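# Push cube out of channel's lipped end and lift

## Task

Keeping both grippers outside the channel at all times, shove the cube out through the channel end that has the short ledge and raised lip, then keep it held up past that end so that the cube's centre sits higher than the channel's roof by at least one cube width.

## Robot and tools

Robot: two arms, left_arm and right_arm, each with seven joints and a parallel gripper. Within every row and every per-joint list in a result, joints come in this fixed order: waist, shoulder, elbow, forearm roll, upper arm roll, wrist pitch, wrist roll. Trust this order over any other naming.

Frame: all reported gripper poses share one scene frame. Its origin is on the table surface midway between the arms, +z is up, +x reaches out across the table, and left_arm stands on the +y side. The arm names do not match image sides. end_effector_position (metres) is the point between the closed pads; end_effector_quat_wxyz is the orientation. Fingers point along the gripper's +z and open along its y. Closed fingertips extend about 19 mm past that point (6 mm when fully open), and closing pushes the tips roughly 13 mm further out, so keep clearance above surfaces. Printed positions can be off, more so at long reach. Mounting plates and the metal frame behind the arms are fixed obstacles.

The row (used by execute_actions and move): 18 numbers, each from -1 to 1, one list covering both arms. First left_arm: 7 joint displacements, then gripper position, then gripper speed; then the same 9 for right_arm. Always send all 18 even if one arm stays still. Joint scale: 1.0 equals 0.9985 rad for waist, shoulder, elbow and upper arm roll, and 0.8765 rad for forearm roll, wrist pitch and wrist roll. These are offsets, not poses. Optionally append 14 stiffness multipliers (0 to 1), left's 7 then right's 7 in joint order; they persist until changed, and a small motion may fail to start at low stiffness.

Gripper numbers are absolute: position +1 is fully open (85 mm gap), 0 about 41 mm, pads touch near -0.8, and -1 closes until blocked (roughly 190-235 N per pad). Speed -1 is about 20 mm/s, 0 about 85, +1 about 150. To leave a gripper unchanged, repeat its previous two numbers; a 0 is itself a command. For a gentle grip, open, then close to just under the object's width. position_measured_pct is about 50 minus 50 times the finger position (0 = fully open); stopping below about 90 short of the target means something is held or blocking.

Stated joint ranges (rad): waist, upper arm roll, forearm roll and wrist roll ±69.115; shoulder ±2.250; elbow ±2.580; wrist pitch ±2.100. True ends may differ by 0.013 rad. Asking a joint more than 0.013 rad outward past its end rejects that action for both arms; if the first action of a call fails, nothing runs. A joint pushed onto its real end stops there and the result reports "joint sent to its limit".

execute_actions(actions): a list of actions; each action is a list of up to 15 rows, one per 1/30 s step, and the last row repeats to fill 15 steps (0.5 s). Each row's joint offsets count from the angles at the start of that action, not from the preceding row. An empty list just returns state and images.

move(target, speed, blocking): target is one 18-number row whose offsets count from the Joint positions in the most recent result that showed them. All joints travel in step along their paths, lasting 0.5 to 10 s; speed (0.01 to 2 rad/s, default 0.5) caps the joint with the longest way to go. Finger numbers apply at once. Moves ignore obstacles and the other arm; faster contact hits harder, and aiming beyond a contact presses harder. The result adds a move: line with the ending (done, off_target, moving, held, fault), limits=held or limits=none, and each arm's joint furthest from its target. With blocking=false you get a result after 0.5 s; until a result shows the move ended, other moves and actions are refused, so call wait or stop.

wait(seconds): 0 to 10; arms hold their last command, and a running move continues. stop(): brakes a running move (needs room; fingers keep moving). zoom_image(camera, region): camera is cam_high, cam_low, cam_left_wrist or cam_right_wrist; region [x0, y0, x1, y1] in pixels, at most 504 by 504. finished_scene(scene): pass the current scene's number once the goal is achieved and stable; irreversible.

Results: the state line per arm, Joint positions and Joint velocities (rad, rad/s), Joint targets (what joints are being driven to now), per-step readings with HELD marking held-back steps, and images (504x504 each). "joint command not followed" means a clearance check altered joint targets. Joint speed is limited and per-step targets are clamped near the measured angles, so large changes may need several actions; an unfinished motion must be re-commanded.

Avoid: putting a hand inside the channel, knocking anything off the table, arms hitting or pressing each other, hard impacts or shoves, dropping the cube. Contact torque reaching a joint's load limit (46.9 N m for the first four joints, 29.5 for the wrist three; held weight counts) freezes that arm for 10 s. Prolonged loads heat motors: MOTOR HOT from 60 °C, OVER-TEMPERATURE FAULT at 75 °C, where the arm sags. Loose objects may occasionally get a small nudge, and the simulation keeps running while you think.

Each tool is called after "Emit:" in YAML: its name, and indented under it one key for each argument.

## Session

Emit:
execute_actions:
  actions: []

Scene clock: 0.00 s.
left_arm: end_effector_position=(+0.0967, +0.7927, +0.2510) position_measured_pct=0.0 end_effector_quat_wxyz=(+0.348, +0.689, -0.628, +0.101) | right_arm: end_effector_position=(-0.0027, +0.3590, +0.2424) position_measured_pct=0.0 end_effector_quat_wxyz=(-0.455, -0.398, +0.551, +0.575)
Joint names: [waist, shoulder, elbow, forearm roll, upper arm roll, wrist pitch, wrist roll]
Joint positions: left_arm=[-1.339  1.171  0.395 -0.108 -0.041  2.028  1.698] | right_arm=[-0.745  1.737  0.735 -0.779 -0.472  1.422  2.202]
Joint velocities: left_arm=[-0.    -0.001 -0.002 -0.     0.001  0.001  0.001] | right_arm=[-0.001 -0.001  0.     0.002  0.     0.    -0.002]
Motor temperatures (°C, as the motors report them): left_arm=[30 30 32 39 27 33 37] | right_arm=[30 33 27 37 26 36 36]
Joint targets: left_arm=[-1.339 1.171 0.395 -0.108 -0.041 2.028 1.698] | right_arm=[-0.745 1.737 0.735 -0.779 -0.472 1.422 2.202]
Joint stiffness scale: left_arm=[1. 1. 1. 1. 1. 1. 1.] | right_arm=[1. 1. 1. 1. 1. 1. 1.]
camera_calibration (this result's frames):
cam_left_wrist: T_world_to_cam=[[-0.929913, 0.0872306, 0.357284, -0.0717758], [-0.148132, 0.800346, -0.580951, -0.417396], [-0.336628, -0.593159, -0.73133, 0.823081], [0, 0, 0, 1]] pos_world=[0.148497, 0.82854, 0.385102]
cam_right_wrist: T_world_to_cam=[[0.0779269, 0.0200334, 0.996758, -0.24613], [0.280342, 0.959016, -0.0411922, -0.279221], [-0.956732, 0.282644, 0.0691169, 0.0281395], [0, 0, 0, 1]] pos_world=[0.12438, 0.264755, 0.231886]

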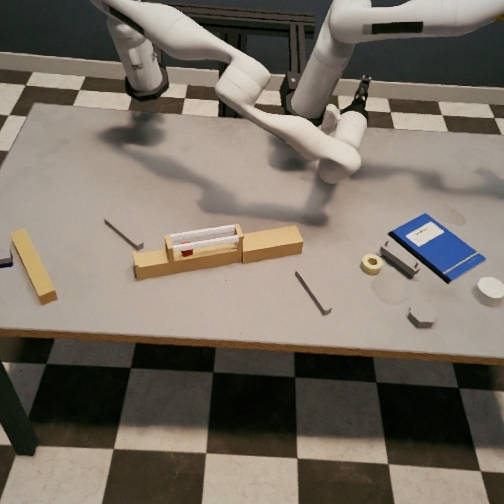

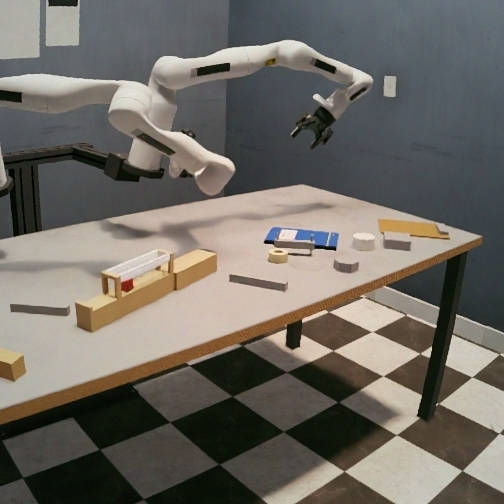

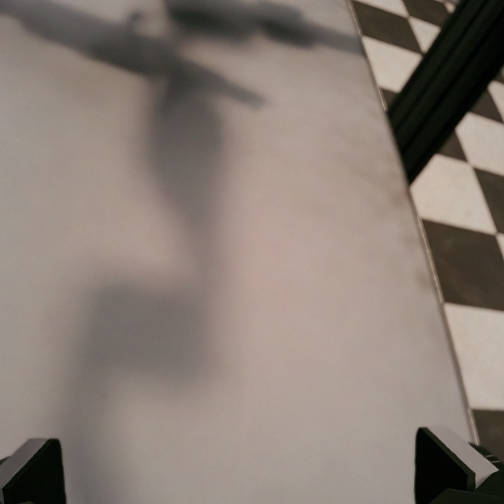

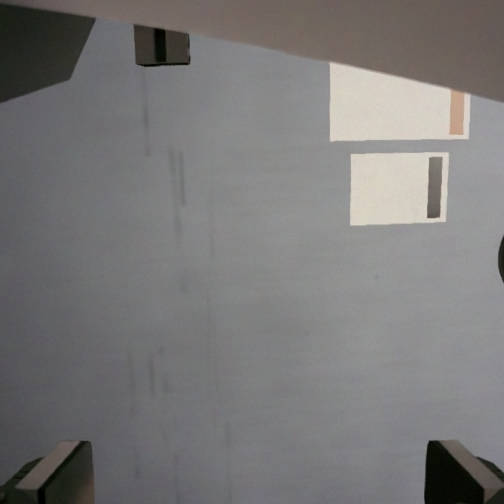

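Emit:
zoom_image:
  camera: "cam_high"
  region: [90, 200, 220, 300]

Emit:
zoom_image:
  camera: "cam_high"
  region: [220, 205, 350, 325]

Emit:
zoom_image:
  camera: "cam_high"
  region: [260, 40, 420, 200]

Region (90, 200, 220, 300) of cam_high's 504x504 image, scaled by 3.877, with more detail than that image has; it fills the top 388 rows of this view, and the rest is white.

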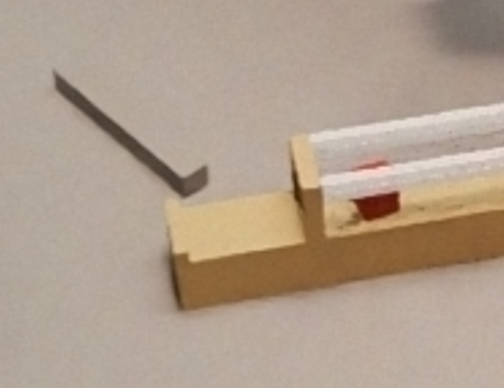

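Region (220, 205, 350, 325) of cam_high's 504x504 image, scaled by 3.877, with more detail than that image has; it fills the top 465 rows of this view, and the rest is white.

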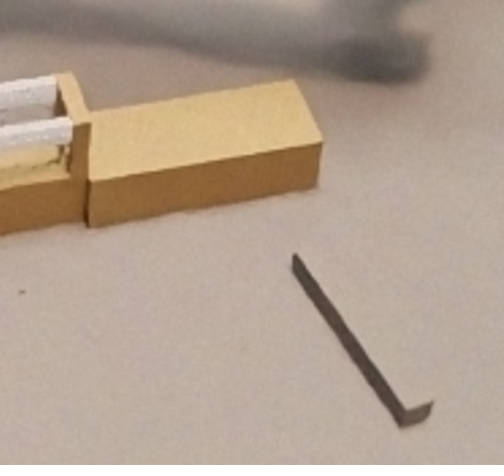

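Region (260, 40, 420, 200) of cam_high's 504x504 image, scaled by 3.150, with more detail than that image has.

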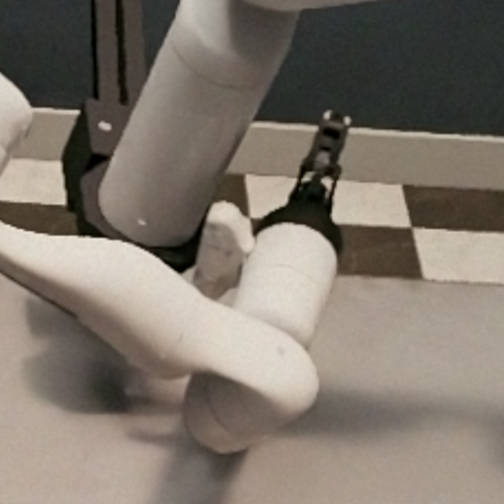

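Emit:
move:
  target: [0.2,-0.47,0.7,0.06,0,-0.83,0.19,0.1,0.5, 0.483,-0.85,0.34,0,0,-0.605,-0.05,0.1,0.5]
  speed: 0.9

Scene clock: 93.83 s.
left_arm: end_effector_position=(+0.2235, +0.8062, +0.2816) position_measured_pct=45.2 end_effector_quat_wxyz=(-0.140, -0.695, +0.705, +0.026) | right_arm: end_effector_position=(+0.4788, +0.2994, +0.5052) position_measured_pct=45.2 end_effector_quat_wxyz=(+0.035, -0.284, +0.749, +0.597)
Joint names: [waist, shoulder, elbow, forearm roll, upper arm roll, wrist pitch, wrist roll]
Joint positions: left_arm=[-1.143  0.706  1.091 -0.065 -0.041  1.308  1.854] | right_arm=[-0.265  0.893  1.07  -0.779 -0.472  0.9    2.169]
Joint velocities: left_arm=[ 0.    -0.001 -0.     0.    -0.001 -0.001  0.001] | right_arm=[ 0.    -0.003  0.001  0.002  0.     0.    -0.001]
Motor temperatures (°C, as the motors report them): left_arm=[30 34 32 39 27 33 37] | right_arm=[30 35 27 37 26 36 36]
Joint targets: left_arm=[-1.139 0.702 1.094 -0.055 -0.041 1.301 1.865] | right_arm=[-0.262 0.889 1.074 -0.779 -0.472 0.891 2.158]
Joint stiffness scale: left_arm=[1. 1. 1. 1. 1. 1. 1.] | right_arm=[1. 1. 1. 1. 1. 1. 1.]
move: off_target (right_arm); limits=none; left_arm: farthest joint: the wrist roll, 0.010 radians from its target (0.166 radians at the start); right_arm: farthest joint: the wrist roll, 0.011 radians from its target (0.044 radians at the start)
camera_calibration (this result's frames):
cam_left_wrist: T_world_to_cam=[[-0.96215, 0.0781083, 0.261088, 0.0756521], [0.037006, 0.986619, -0.158789, -0.702007], [-0.269997, -0.143117, -0.952166, 0.580627], [0, 0, 0, 1]] pos_world=[0.255534, 0.769802, 0.42163]
cam_right_wrist: T_world_to_cam=[[-0.470857, 0.13046, 0.87251, -0.251918], [0.838796, 0.372635, 0.396945, -0.659442], [-0.273342, 0.918762, -0.284886, 0.148714], [0, 0, 0, 1]] pos_world=[0.47517, 0.141963, 0.52393]

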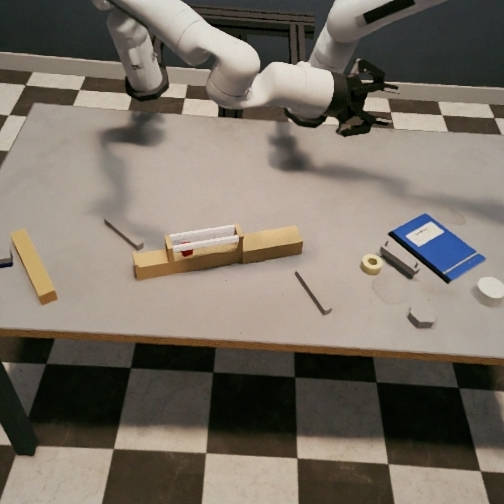

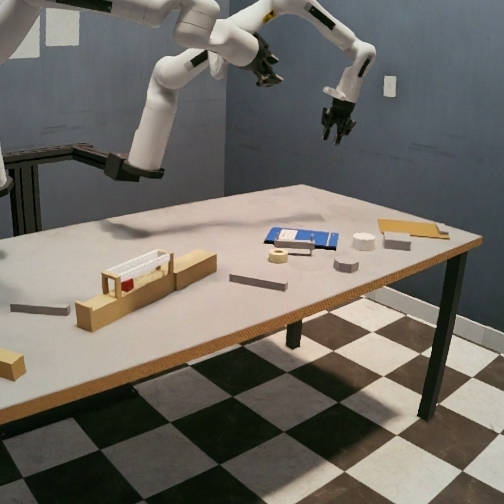

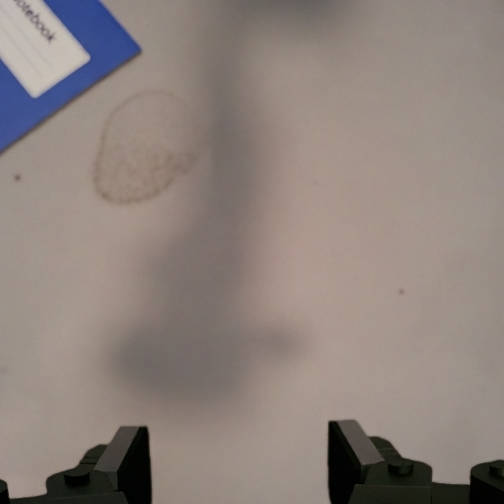

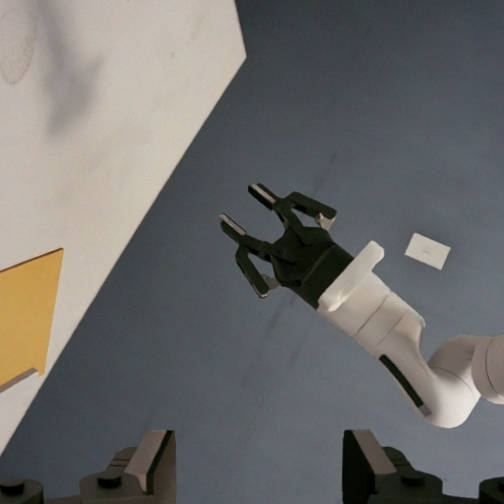

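Emit:
move:
  target: [0.9,0,0.51,0.0844,-0.11,-0.81,0.213,0.1,0.5, 0,-0.173,0.93,0.8967,0.77,-0.719,0,0.1,0.5]
  speed: 1.1

Scene clock: 98.33 s.
left_arm: end_effector_position=(+0.5576, +0.4767, +0.1670) position_measured_pct=45.2 end_effector_quat_wxyz=(-0.003, -0.454, +0.891, -0.013) | right_arm: end_effector_position=(+0.4286, -0.2332, +0.1400) position_measured_pct=45.2 end_effector_quat_wxyz=(-0.003, -0.389, +0.921, +0.008)
Joint names: [waist, shoulder, elbow, forearm roll, upper arm roll, wrist pitch, wrist roll]
Joint positions: left_arm=[-0.248  0.706  1.597  0.    -0.148  0.606  2.03 ] | right_arm=[-0.264  0.724  1.994  0.001  0.294  0.278  2.169]
Joint velocities: left_arm=[ 0.003 -0.001 -0.    -0.    -0.     0.001  0.   ] | right_arm=[ 0.    -0.001  0.002  0.    -0.    -0.    -0.001]
Motor temperatures (°C, as the motors report them): left_arm=[30 34 32 39 27 33 37] | right_arm=[30 35 27 37 26 36 36]
Joint targets: left_arm=[-0.244 0.706 1.600 0.009 -0.151 0.598 2.041] | right_arm=[-0.265 0.720 1.998 0.007 0.296 0.270 2.169]
Joint stiffness scale: left_arm=[1. 1. 1. 1. 1. 1. 1.] | right_arm=[1. 1. 1. 1. 1. 1. 1.]
move: done; limits=none; left_arm: farthest joint: the wrist roll, 0.010 radians from its target (0.187 radians at the start); right_arm: farthest joint: the wrist pitch, 0.008 radians from its target (0.630 radians at the start)
camera_calibration (this result's frames):
cam_left_wrist: T_world_to_cam=[[-0.783486, 0.621178, 0.0169558, 0.135083], [0.621204, 0.783637, -0.00435951, -0.662336], [-0.0159952, 0.00711738, -0.999847, 0.309296], [0, 0, 0, 1]] pos_world=[0.522228, 0.432918, 0.304071]
cam_right_wrist: T_world_to_cam=[[-0.718105, 0.695835, 0.0117853, 0.470921], [0.695935, 0.717985, 0.0131293, -0.078367], [0.000674159, 0.01763, -0.999844, 0.292743], [0, 0, 0, 1]] pos_world=[0.392512, -0.276578, 0.288176]

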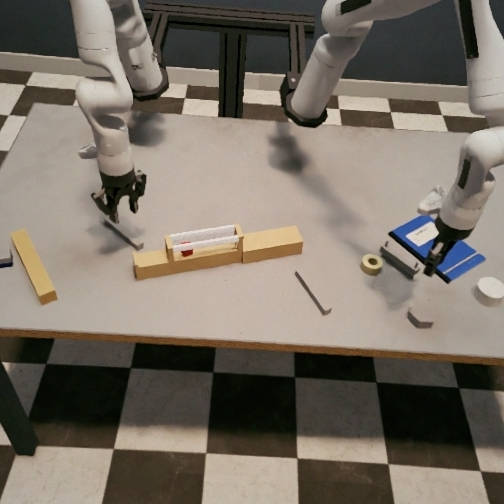

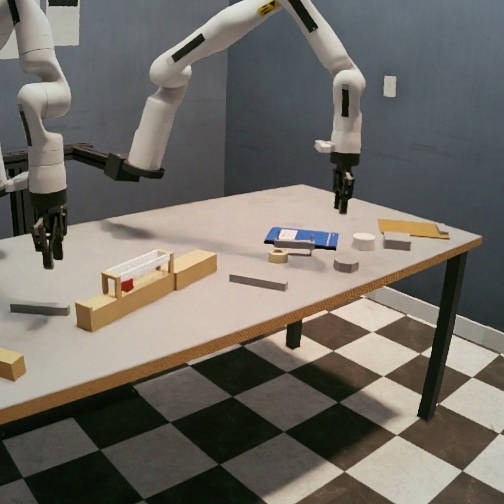

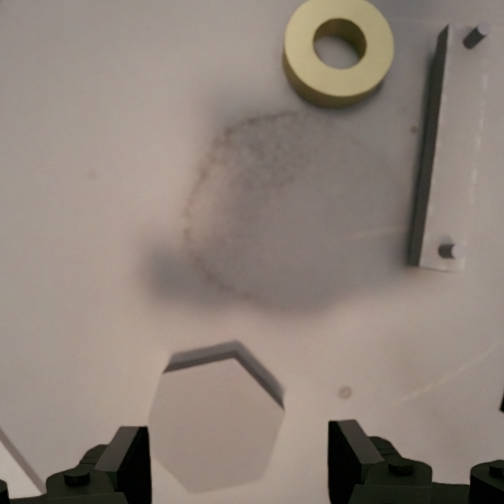

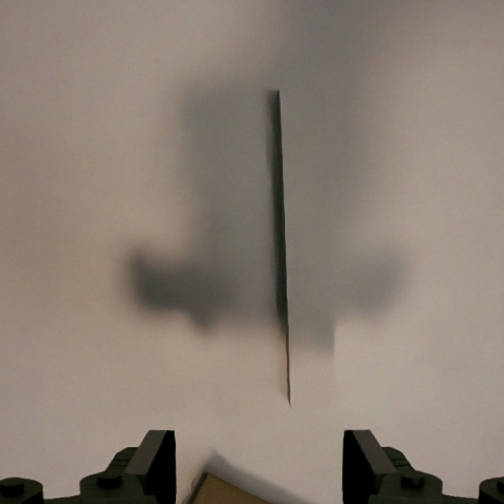

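Emit:
move:
  target: [0.4942,0.261,0.0908,0,-0.118,-0.3092,0,0.1,0.5, -0.0045,0.1842,0.0511,0,-0.019,-0.2686,-0.027,0.1,0.5]
  speed: 0.8

Scene clock: 110.40 s.
left_arm: end_effector_position=(+0.5681, +0.2525, +0.0704) position_measured_pct=45.2 end_effector_quat_wxyz=(+0.000, -0.239, +0.971, -0.001) | right_arm: end_effector_position=(+0.4023, -0.2235, +0.0698) position_measured_pct=45.2 end_effector_quat_wxyz=(-0.001, -0.407, +0.913, +0.000)
Joint names: [waist, shoulder, elbow, forearm roll, upper arm roll, wrist pitch, wrist roll]
Joint positions: left_arm=[ 0.241  0.963  1.685  0.    -0.262  0.343  2.03 ] | right_arm=[-0.266  0.904  2.041  0.001  0.278  0.051  2.156]
Joint velocities: left_arm=[0.003 0.001 0.    0.    0.002 0.001 0.001] | right_arm=[ 0.001  0.001  0.     0.001  0.001 -0.    -0.001]
Motor temperatures (°C, as the motors report them): left_arm=[30 34 32 39 27 33 37] | right_arm=[30 35 27 37 26 36 36]
Joint targets: left_arm=[0.245 0.966 1.688 0.000 -0.266 0.335 2.030] | right_arm=[-0.268 0.908 2.045 0.001 0.275 0.043 2.145]
Joint stiffness scale: left_arm=[1. 1. 1. 1. 1. 1. 1.] | right_arm=[1. 1. 1. 1. 1. 1. 1.]
move: done; limits=none; left_arm: farthest joint: the wrist pitch, 0.008 radians from its target (0.271 radians at the start); right_arm: farthest joint: the wrist roll, 0.010 radians from its target (0.023 radians at the start)
camera_calibration (this result's frames):
cam_left_wrist: T_world_to_cam=[[-0.427034, 0.90352, 0.035967, 0.00904986], [0.904223, 0.4269, 0.011707, -0.565429], [-0.00477683, 0.0375214, -0.999284, 0.200411], [0, 0, 0, 1]] pos_world=[0.516095, 0.225685, 0.206562]
cam_right_wrist: T_world_to_cam=[[-0.745175, 0.666846, -0.00546071, 0.451629], [0.666768, 0.74518, 0.0112677, -0.048196], [0.011583, 0.00475536, -0.999922, 0.215229], [0, 0, 0, 1]] pos_world=[0.366185, -0.266276, 0.218222]

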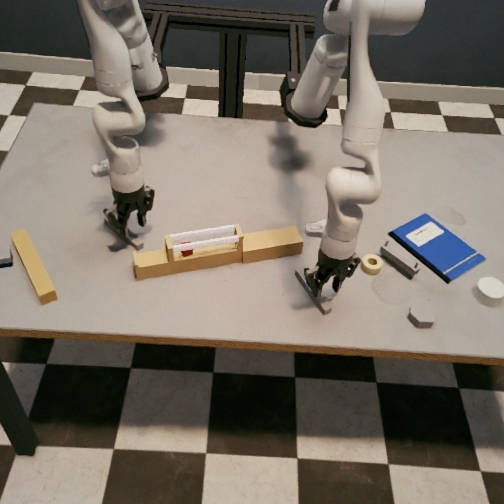

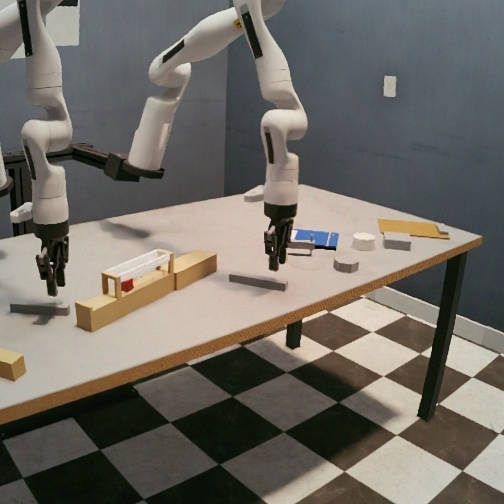

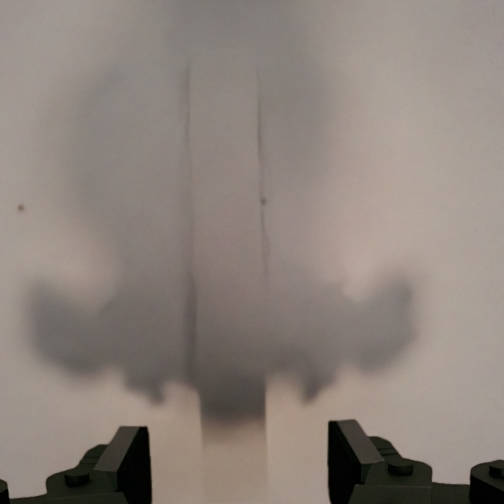

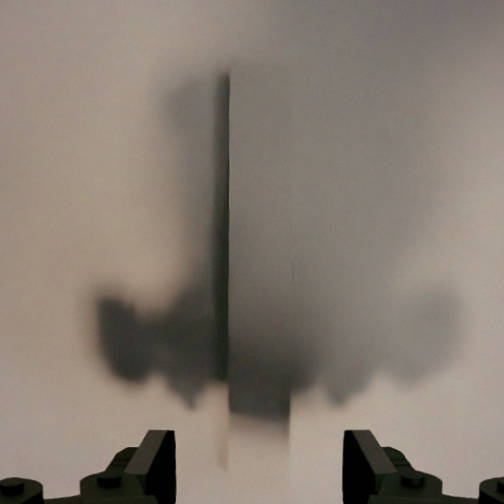

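Emit:
execute_actions:
  actions: []

Scene clock: 129.53 s.
left_arm: end_effector_position=(+0.5681, +0.2524, +0.0704) position_measured_pct=45.2 end_effector_quat_wxyz=(+0.000, -0.239, +0.971, -0.001) | right_arm: end_effector_position=(+0.4022, -0.2235, +0.0698) position_measured_pct=45.2 end_effector_quat_wxyz=(-0.001, -0.407, +0.913, +0.000)
Joint names: [waist, shoulder, elbow, forearm roll, upper arm roll, wrist pitch, wrist roll]
Joint positions: left_arm=[ 0.241  0.963  1.685  0.    -0.262  0.343  2.03 ] | right_arm=[-0.266  0.904  2.041  0.001  0.278  0.051  2.156]
Joint velocities: left_arm=[-0.    -0.001  0.    -0.    -0.    -0.001 -0.001] | right_arm=[ 0.001  0.001 -0.     0.001 -0.001 -0.    -0.001]
Motor temperatures (°C, as the motors report them): left_arm=[30 34 32 39 27 33 37] | right_arm=[30 34 27 37 26 36 36]
Joint targets: left_arm=[0.245 0.966 1.688 0.000 -0.266 0.335 2.030] | right_arm=[-0.268 0.908 2.045 0.001 0.275 0.043 2.145]
Joint stiffness scale: left_arm=[1. 1. 1. 1. 1. 1. 1.] | right_arm=[1. 1. 1. 1. 1. 1. 1.]
camera_calibration (this result's frames):
cam_left_wrist: T_world_to_cam=[[-0.426775, 0.903641, 0.0359939, 0.00898161], [0.904345, 0.426642, 0.0116675, -0.56535], [-0.00481328, 0.0375303, -0.999284, 0.200408], [0, 0, 0, 1]] pos_world=[0.516069, 0.225565, 0.206538]
cam_right_wrist: T_world_to_cam=[[-0.745195, 0.666825, -0.00542339, 0.451604], [0.666747, 0.7452, 0.0111893, -0.0481505], [0.0115028, 0.00472219, -0.999923, 0.215219], [0, 0, 0, 1]] pos_world=[0.366162, -0.266275, 0.218191]

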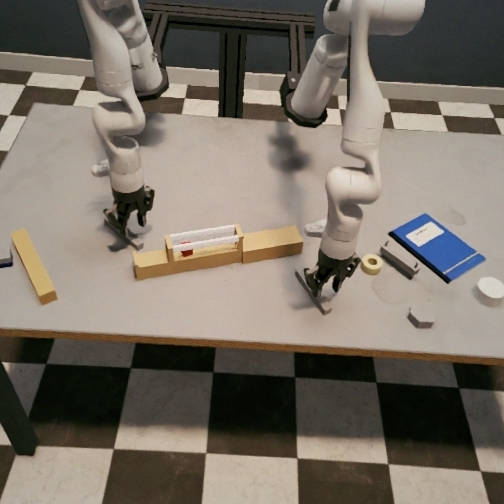

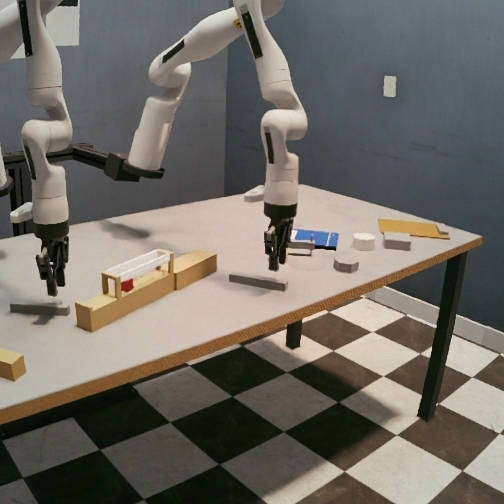

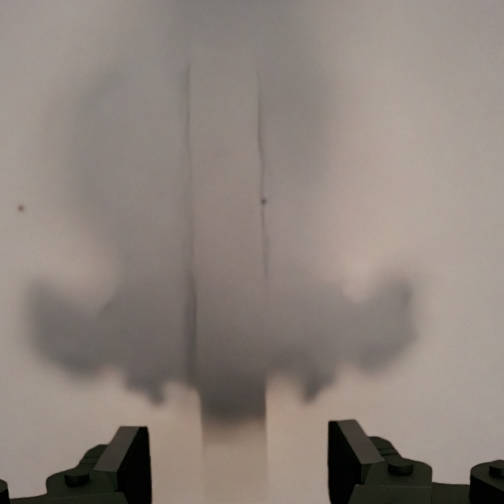

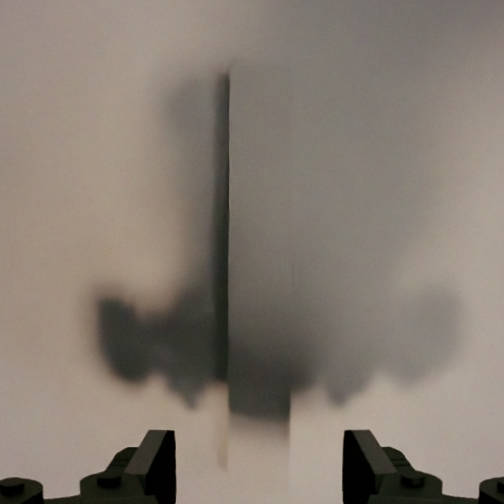

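Emit:
move:
  target: [-0.0335,0.1048,-0.050,0,0.0196,-0.0751,0,0.1,0.5, 0.0426,0.1201,-0.053,0,-0.0253,-0.0918,0,0.1,0.5]
  speed: 0.25

Scene clock: 142.97 s.
left_arm: end_effector_position=(+0.5688, +0.2517, +0.0245) position_measured_pct=45.2 end_effector_quat_wxyz=(+0.000, -0.238, +0.971, -0.001) | right_arm: end_effector_position=(+0.4019, -0.2243, +0.0242) position_measured_pct=45.2 end_effector_quat_wxyz=(-0.001, -0.406, +0.914, +0.000)
Joint names: [waist, shoulder, elbow, forearm roll, upper arm roll, wrist pitch, wrist roll]
Joint positions: left_arm=[ 0.212  1.064  1.638  0.    -0.246  0.285  2.03 ] | right_arm=[-0.226  1.02   1.992  0.001  0.256 -0.021  2.156]
Joint velocities: left_arm=[-0.001  0.001 -0.001  0.001  0.001  0.    -0.001] | right_arm=[ 0.001  0.003 -0.     0.    -0.    -0.    -0.001]
Motor temperatures (°C, as the motors report them): left_arm=[30 33 32 39 27 33 37] | right_arm=[30 34 27 37 26 36 36]
Joint targets: left_arm=[0.208 1.067 1.635 0.000 -0.243 0.277 2.030] | right_arm=[-0.224 1.024 1.988 0.001 0.253 -0.029 2.156]
Joint stiffness scale: left_arm=[1. 1. 1. 1. 1. 1. 1.] | right_arm=[1. 1. 1. 1. 1. 1. 1.]
move: done; limits=none; left_arm: farthest joint: the wrist pitch, 0.008 radians from its target (0.066 radians at the start); right_arm: farthest joint: the wrist pitch, 0.008 radians from its target (0.080 radians at the start)
camera_calibration (this result's frames):
cam_left_wrist: T_world_to_cam=[[-0.425833, 0.904096, 0.0357329, 0.0109], [0.904793, 0.425674, 0.0123354, -0.565221], [-0.00405813, 0.0375837, -0.999285, 0.154145], [0, 0, 0, 1]] pos_world=[0.516675, 0.224952, 0.160617]
cam_right_wrist: T_world_to_cam=[[-0.744223, 0.667906, -0.00574751, 0.45155], [0.667827, 0.744232, 0.0112697, -0.0474683], [0.0118046, 0.00454886, -0.99992, 0.169432], [0, 0, 0, 1]] pos_world=[0.365755, -0.267036, 0.172549]

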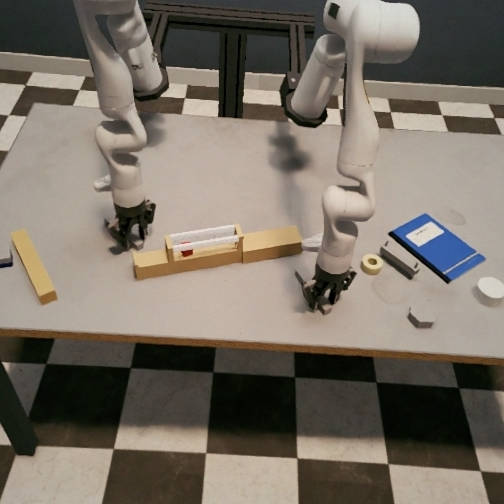

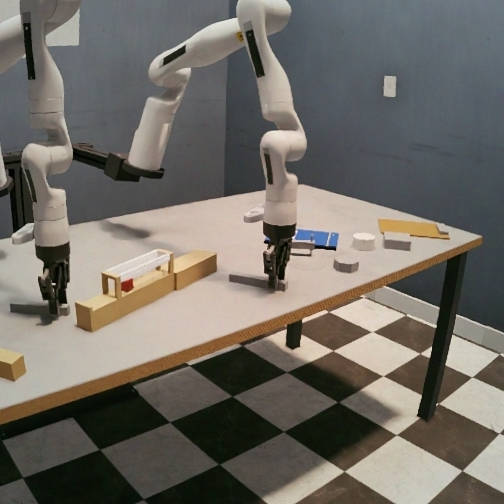

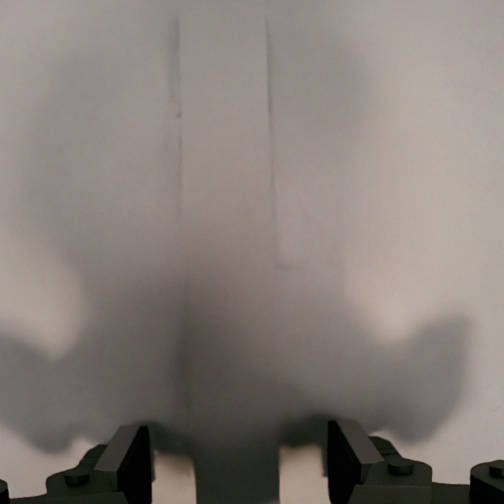

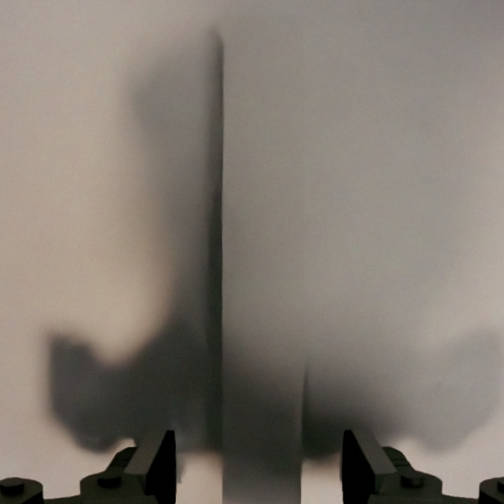

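Emit:
execute_actions:
  actions:
    - [[0,0,0,0,0,0,0,-1,0.3, 0,0,0,0,0,0,0,-1,0.3]]

Scene clock: 144.63 s.
left_arm: end_effector_position=(+0.5691, +0.2518, +0.0248) position_measured_pct=74.2 end_effector_quat_wxyz=(+0.001, -0.238, +0.971, -0.002) | right_arm: end_effector_position=(+0.4022, -0.2243, +0.0244) position_measured_pct=73.8 end_effector_quat_wxyz=(-0.000, -0.406, +0.914, -0.000)
Joint names: [waist, shoulder, elbow, forearm roll, upper arm roll, wrist pitch, wrist roll]
Joint positions: left_arm=[ 0.212  1.063  1.638  0.    -0.246  0.285  2.03 ] | right_arm=[-0.226  1.019  1.992  0.001  0.256 -0.021  2.156]
Joint velocities: left_arm=[-0.     0.    -0.001  0.     0.001  0.001 -0.   ] | right_arm=[-0.001 -0.001  0.     0.001 -0.001  0.    -0.001]
Motor temperatures (°C, as the motors report them): left_arm=[30 33 32 39 27 33 37] | right_arm=[30 34 27 37 26 36 36]
Joint targets: left_arm=[0.212 1.064 1.638 0.000 -0.246 0.285 2.030] | right_arm=[-0.226 1.020 1.992 0.001 0.256 -0.021 2.156]
Joint stiffness scale: left_arm=[1. 1. 1. 1. 1. 1. 1.] | right_arm=[1. 1. 1. 1. 1. 1. 1.]
Step readings (joint positions):
0: left_arm=[0.212 1.064 1.638 0.000 -0.246 0.285 2.030] | right_arm=[-0.226 1.020 1.992 0.001 0.256 -0.021 2.156]
1: left_arm=[0.212 1.064 1.638 0.000 -0.246 0.285 2.030] | right_arm=[-0.226 1.020 1.992 0.001 0.256 -0.021 2.156]
2: left_arm=[0.212 1.064 1.638 0.000 -0.246 0.285 2.030] | right_arm=[-0.226 1.020 1.992 0.001 0.256 -0.021 2.156]
4: left_arm=[0.212 1.064 1.638 0.000 -0.246 0.285 2.030] | right_arm=[-0.226 1.020 1.992 0.001 0.256 -0.021 2.156]
8: left_arm=[0.212 1.064 1.638 0.000 -0.246 0.285 2.030] | right_arm=[-0.226 1.020 1.992 0.001 0.256 -0.021 2.156]
15: Joint positions above
camera_calibration (this result's frames):
cam_left_wrist: T_world_to_cam=[[-0.426024, 0.904017, 0.0354613, 0.0110726], [0.904705, 0.425845, 0.01284, -0.565509], [-0.00349347, 0.0375522, -0.999289, 0.154086], [0, 0, 0, 1]] pos_world=[0.516874, 0.225023, 0.160844]
cam_right_wrist: T_world_to_cam=[[-0.744063, 0.668082, -0.00604159, 0.45174], [0.667994, 0.744073, 0.0118081, -0.0477795], [0.0123841, 0.0047502, -0.999912, 0.169468], [0, 0, 0, 1]] pos_world=[0.365941, -0.267052, 0.172747]

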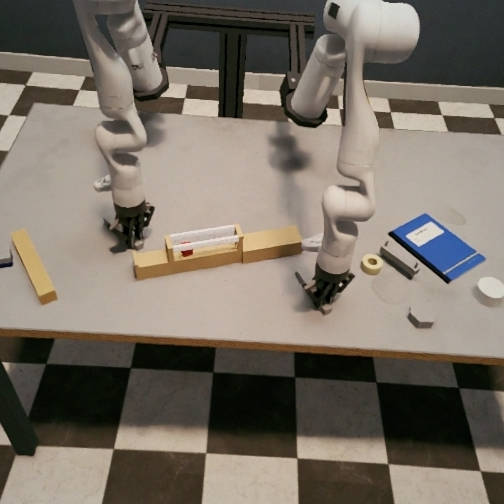

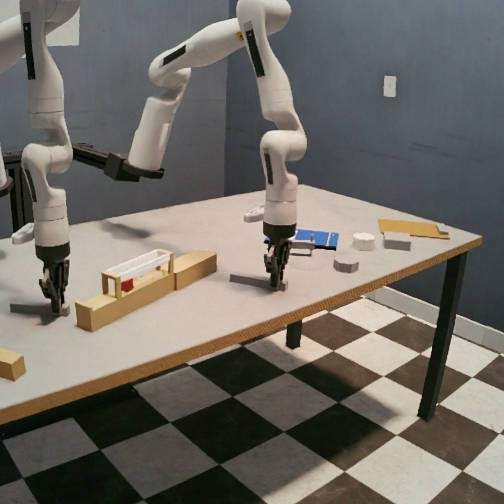

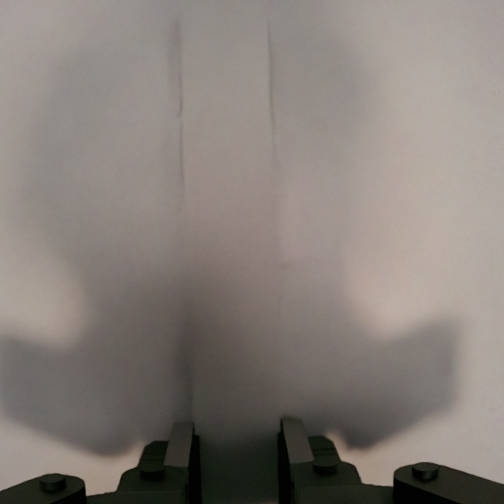

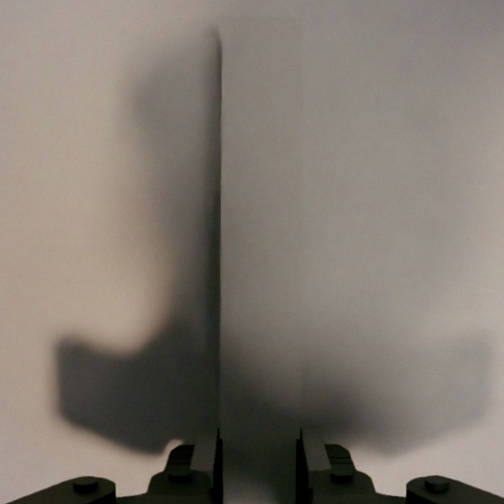

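Emit:
move:
  target: [-0.59,-0.375,0.307,0,0.108,-0.03,0.9,-1,0.3, -0.603,-0.196,0.164,0,0.115,0.20,0.36,-1,0.3]
  speed: 0.9

Scene clock: 165.27 s.
left_arm: end_effector_position=(+0.4429, +0.4815, +0.1214) position_measured_pct=74.2 end_effector_quat_wxyz=(+0.005, +0.795, -0.606, -0.001) | right_arm: end_effector_position=(+0.3155, -0.0734, +0.1439) position_measured_pct=73.8 end_effector_quat_wxyz=(+0.001, -0.721, +0.693, +0.000)
Joint names: [waist, shoulder, elbow, forearm roll, upper arm roll, wrist pitch, wrist roll]
Joint positions: left_arm=[-0.374  0.692  1.941  0.    -0.142  0.266  2.809] | right_arm=[-0.825  0.827  2.152  0.001  0.368  0.146  2.461]
Joint velocities: left_arm=[-0.002 -0.001  0.    -0.001  0.    -0.001 -0.001] | right_arm=[-0.002 -0.001 -0.    -0.    -0.     0.     0.   ]
Motor temperatures (°C, as the motors report them): left_arm=[30 33 32 39 27 33 37] | right_arm=[30 34 27 37 26 36 36]
Joint targets: left_arm=[-0.377 0.689 1.944 0.000 -0.138 0.259 2.819] | right_arm=[-0.828 0.823 2.156 0.001 0.371 0.154 2.471]
Joint stiffness scale: left_arm=[1. 1. 1. 1. 1. 1. 1.] | right_arm=[1. 1. 1. 1. 1. 1. 1.]
move: off_target (right_arm); limits=none; left_arm: farthest joint: the wrist roll, 0.010 radians from its target (0.789 radians at the start); right_arm: farthest joint: the wrist roll, 0.011 radians from its target (0.316 radians at the start)
camera_calibration (this result's frames):
cam_left_wrist: T_world_to_cam=[[-0.973182, -0.224878, 0.0484523, 0.530599], [-0.22483, 0.974376, 0.00651254, -0.313491], [-0.0486753, -0.00455562, -0.998804, 0.281812], [0, 0, 0, 1]] pos_world=[0.459604, 0.426062, 0.257808]
cam_right_wrist: T_world_to_cam=[[-0.99907, -0.0424631, -0.0075322, 0.315678], [-0.0425687, 0.998989, 0.0144601, 0.138916], [0.00691056, 0.0147673, -0.999867, 0.291727], [0, 0, 0, 1]] pos_world=[0.319282, -0.129679, 0.292058]

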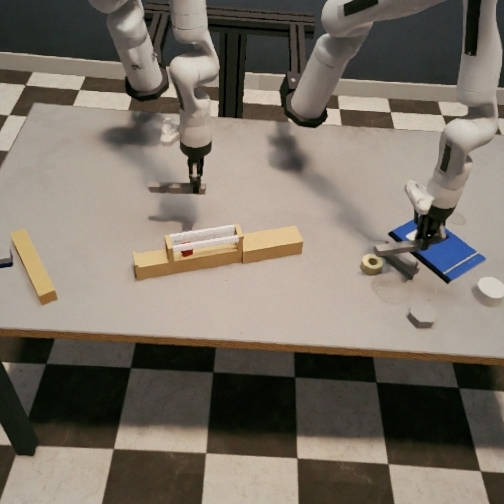

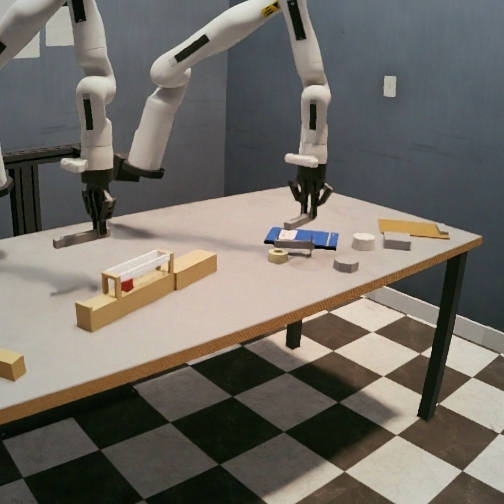

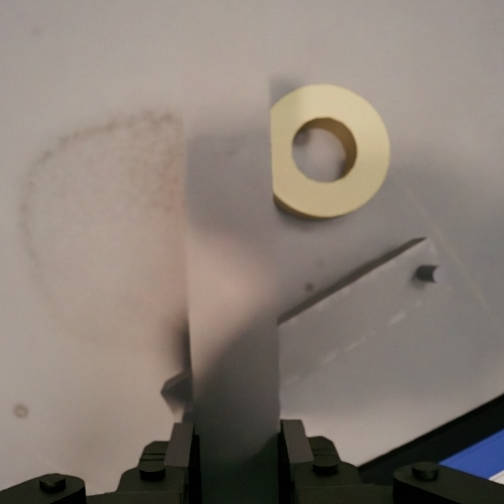

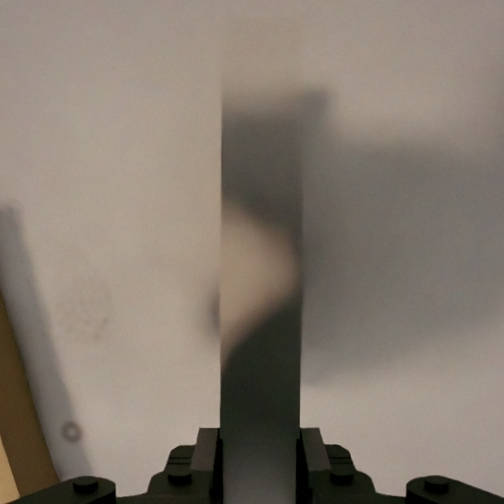

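Emit:
move:
  target: [0,0,0,0,0,0,0.86,-1,0.3, -0.151,0.305,-0.8472,0,-0.070,0.6942,0.0114,-1,0.3]
  speed: 0.9

Scene clock: 171.40 s.
left_arm: end_effector_position=(+0.4429, +0.4817, +0.1215) position_measured_pct=74.2 end_effector_quat_wxyz=(+0.005, +0.961, -0.276, -0.003) | right_arm: end_effector_position=(+0.3725, +0.1795, +0.1397) position_measured_pct=73.8 end_effector_quat_wxyz=(+0.000, +0.805, -0.593, -0.001)
Joint names: [waist, shoulder, elbow, forearm roll, upper arm roll, wrist pitch, wrist roll]
Joint positions: left_arm=[-0.374  0.692  1.941  0.    -0.142  0.266  3.552] | right_arm=[-0.974  1.128  1.31   0.001  0.3    0.746  2.461]
Joint velocities: left_arm=[-0.     0.001 -0.001 -0.001  0.     0.001 -0.002] | right_arm=[-0.001  0.002 -0.002 -0.    -0.     0.     0.   ]
Motor temperatures (°C, as the motors report them): left_arm=[30 33 32 39 27 33 37] | right_arm=[30 34 27 37 26 36 36]
Joint targets: left_arm=[-0.374 0.692 1.941 0.000 -0.142 0.266 3.563] | right_arm=[-0.976 1.132 1.306 0.001 0.298 0.754 2.471]
Joint stiffness scale: left_arm=[1. 1. 1. 1. 1. 1. 1.] | right_arm=[1. 1. 1. 1. 1. 1. 1.]
move: off_target (left_arm); limits=none; left_arm: farthest joint: the wrist roll, 0.011 radians from its target (0.754 radians at the start); right_arm: farthest joint: the wrist roll, 0.010 radians from its target (0.010 radians at the start)
camera_calibration (this result's frames):
cam_left_wrist: T_world_to_cam=[[-0.563742, -0.824461, 0.0495809, 0.637904], [-0.824984, 0.56497, 0.01448, 0.148417], [-0.03995, -0.0327405, -0.998665, 0.291552], [0, 0, 0, 1]] pos_world=[0.493703, 0.451622, 0.257386]
cam_right_wrist: T_world_to_cam=[[-0.954133, -0.299337, -0.00534473, 0.412417], [-0.299382, 0.954043, 0.013109, -0.00728992], [0.0011751, 0.0141078, -0.9999, 0.285705], [0, 0, 0, 1]] pos_world=[0.390982, 0.126376, 0.287976]

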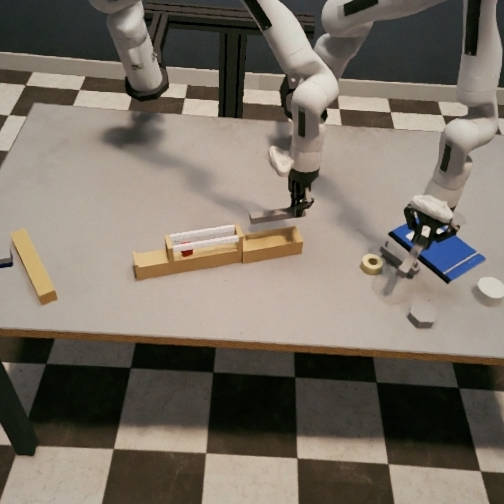

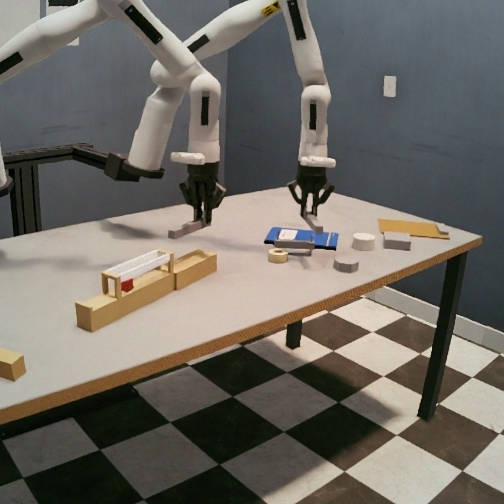

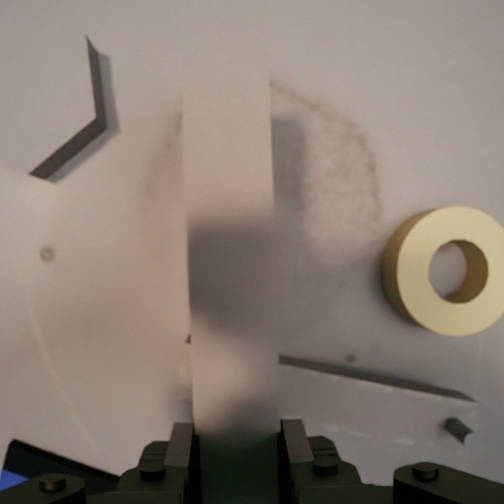

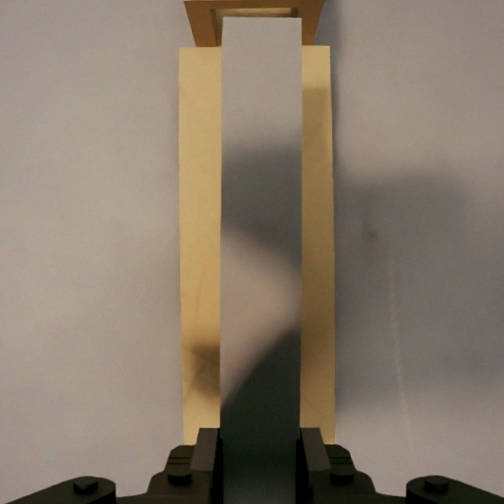

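Emit:
move:
  target: [0,0,0,0,0,0,0,-1,0.3, 0.050,0.115,-0.021,0,-0.0146,-0.1246,0.0342,-1,0.3]
  speed: 0.28

Scene clock: 182.60 s.
left_arm: end_effector_position=(+0.4429, +0.4817, +0.1215) position_measured_pct=74.2 end_effector_quat_wxyz=(+0.005, +0.961, -0.276, -0.003) | right_arm: end_effector_position=(+0.3759, +0.1710, +0.0737) position_measured_pct=73.8 end_effector_quat_wxyz=(+0.001, +0.807, -0.590, +0.000)
Joint names: [waist, shoulder, elbow, forearm roll, upper arm roll, wrist pitch, wrist roll]
Joint positions: left_arm=[-0.374  0.692  1.941  0.    -0.142  0.266  3.552] | right_arm=[-0.926  1.239  1.294  0.001  0.288  0.645  2.48 ]
Joint velocities: left_arm=[ 0.     0.     0.001  0.001  0.     0.001 -0.002] | right_arm=[ 0.001  0.002  0.     0.001 -0.001 -0.     0.001]
Motor temperatures (°C, as the motors report them): left_arm=[30 33 32 39 27 33 37] | right_arm=[30 34 27 37 26 36 36]
Joint targets: left_arm=[-0.374 0.692 1.941 0.000 -0.142 0.266 3.552] | right_arm=[-0.924 1.243 1.289 0.001 0.285 0.637 2.491]
Joint stiffness scale: left_arm=[1. 1. 1. 1. 1. 1. 1.] | right_arm=[1. 1. 1. 1. 1. 1. 1.]
move: off_target (right_arm); limits=none; left_arm: farthest joint: the waist, 0.000 radians from its target (0.000 radians at the start); right_arm: farthest joint: the wrist roll, 0.011 radians from its target (0.030 radians at the start)
camera_calibration (this result's frames):
cam_left_wrist: T_world_to_cam=[[-0.56374, -0.824463, 0.0495809, 0.637904], [-0.824986, 0.564968, 0.0144801, 0.148419], [-0.0399499, -0.0327406, -0.998665, 0.291552], [0, 0, 0, 1]] pos_world=[0.493703, 0.451622, 0.257386]
cam_right_wrist: T_world_to_cam=[[-0.951799, -0.306674, -0.00540103, 0.413122], [-0.306716, 0.951739, 0.0108783, 0.00602874], [0.00180428, 0.0120106, -0.999926, 0.219913], [0, 0, 0, 1]] pos_world=[0.394661, 0.118315, 0.222062]

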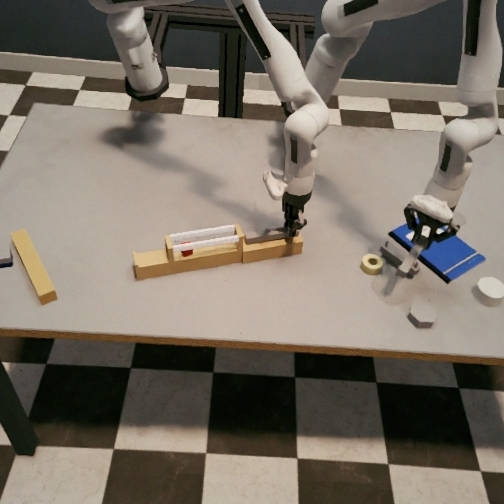

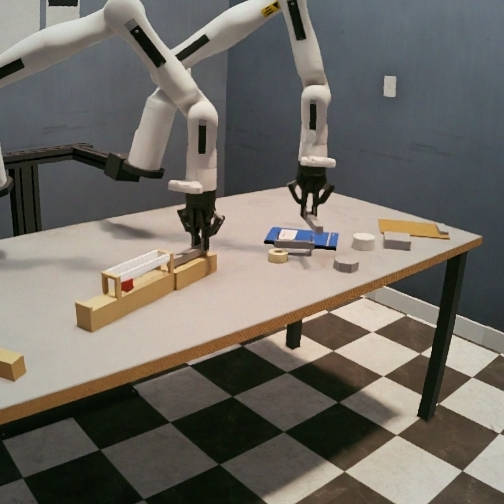

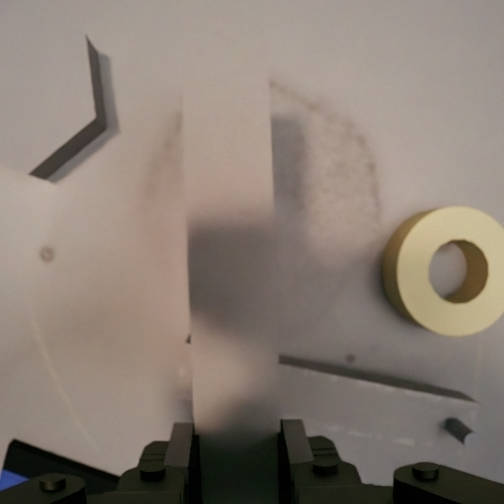

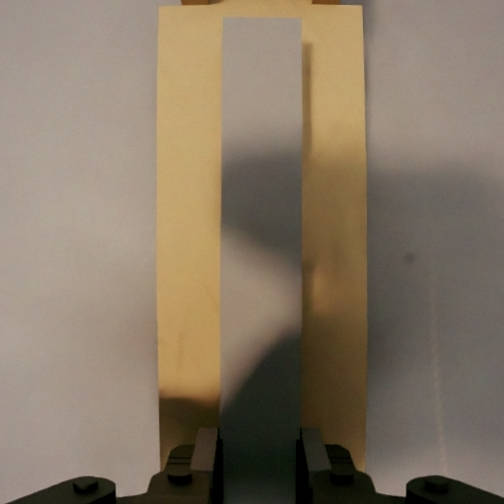

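Emit:
zoom_image:
  camera: "cam_low"
  region: [70, 220, 230, 340]

Region (70, 220, 230, 340) of cam_low's 504x504 image, scaled by 3.150, with more detail than that image has; it fills the top 378 rows of this view, and the rest is white.

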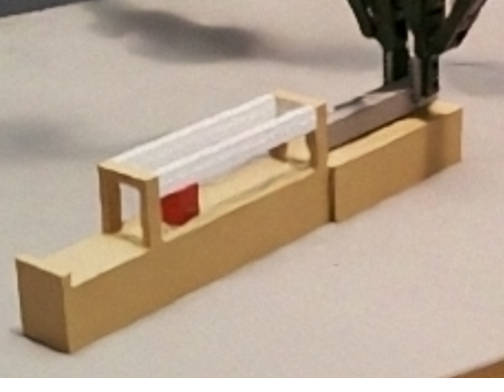

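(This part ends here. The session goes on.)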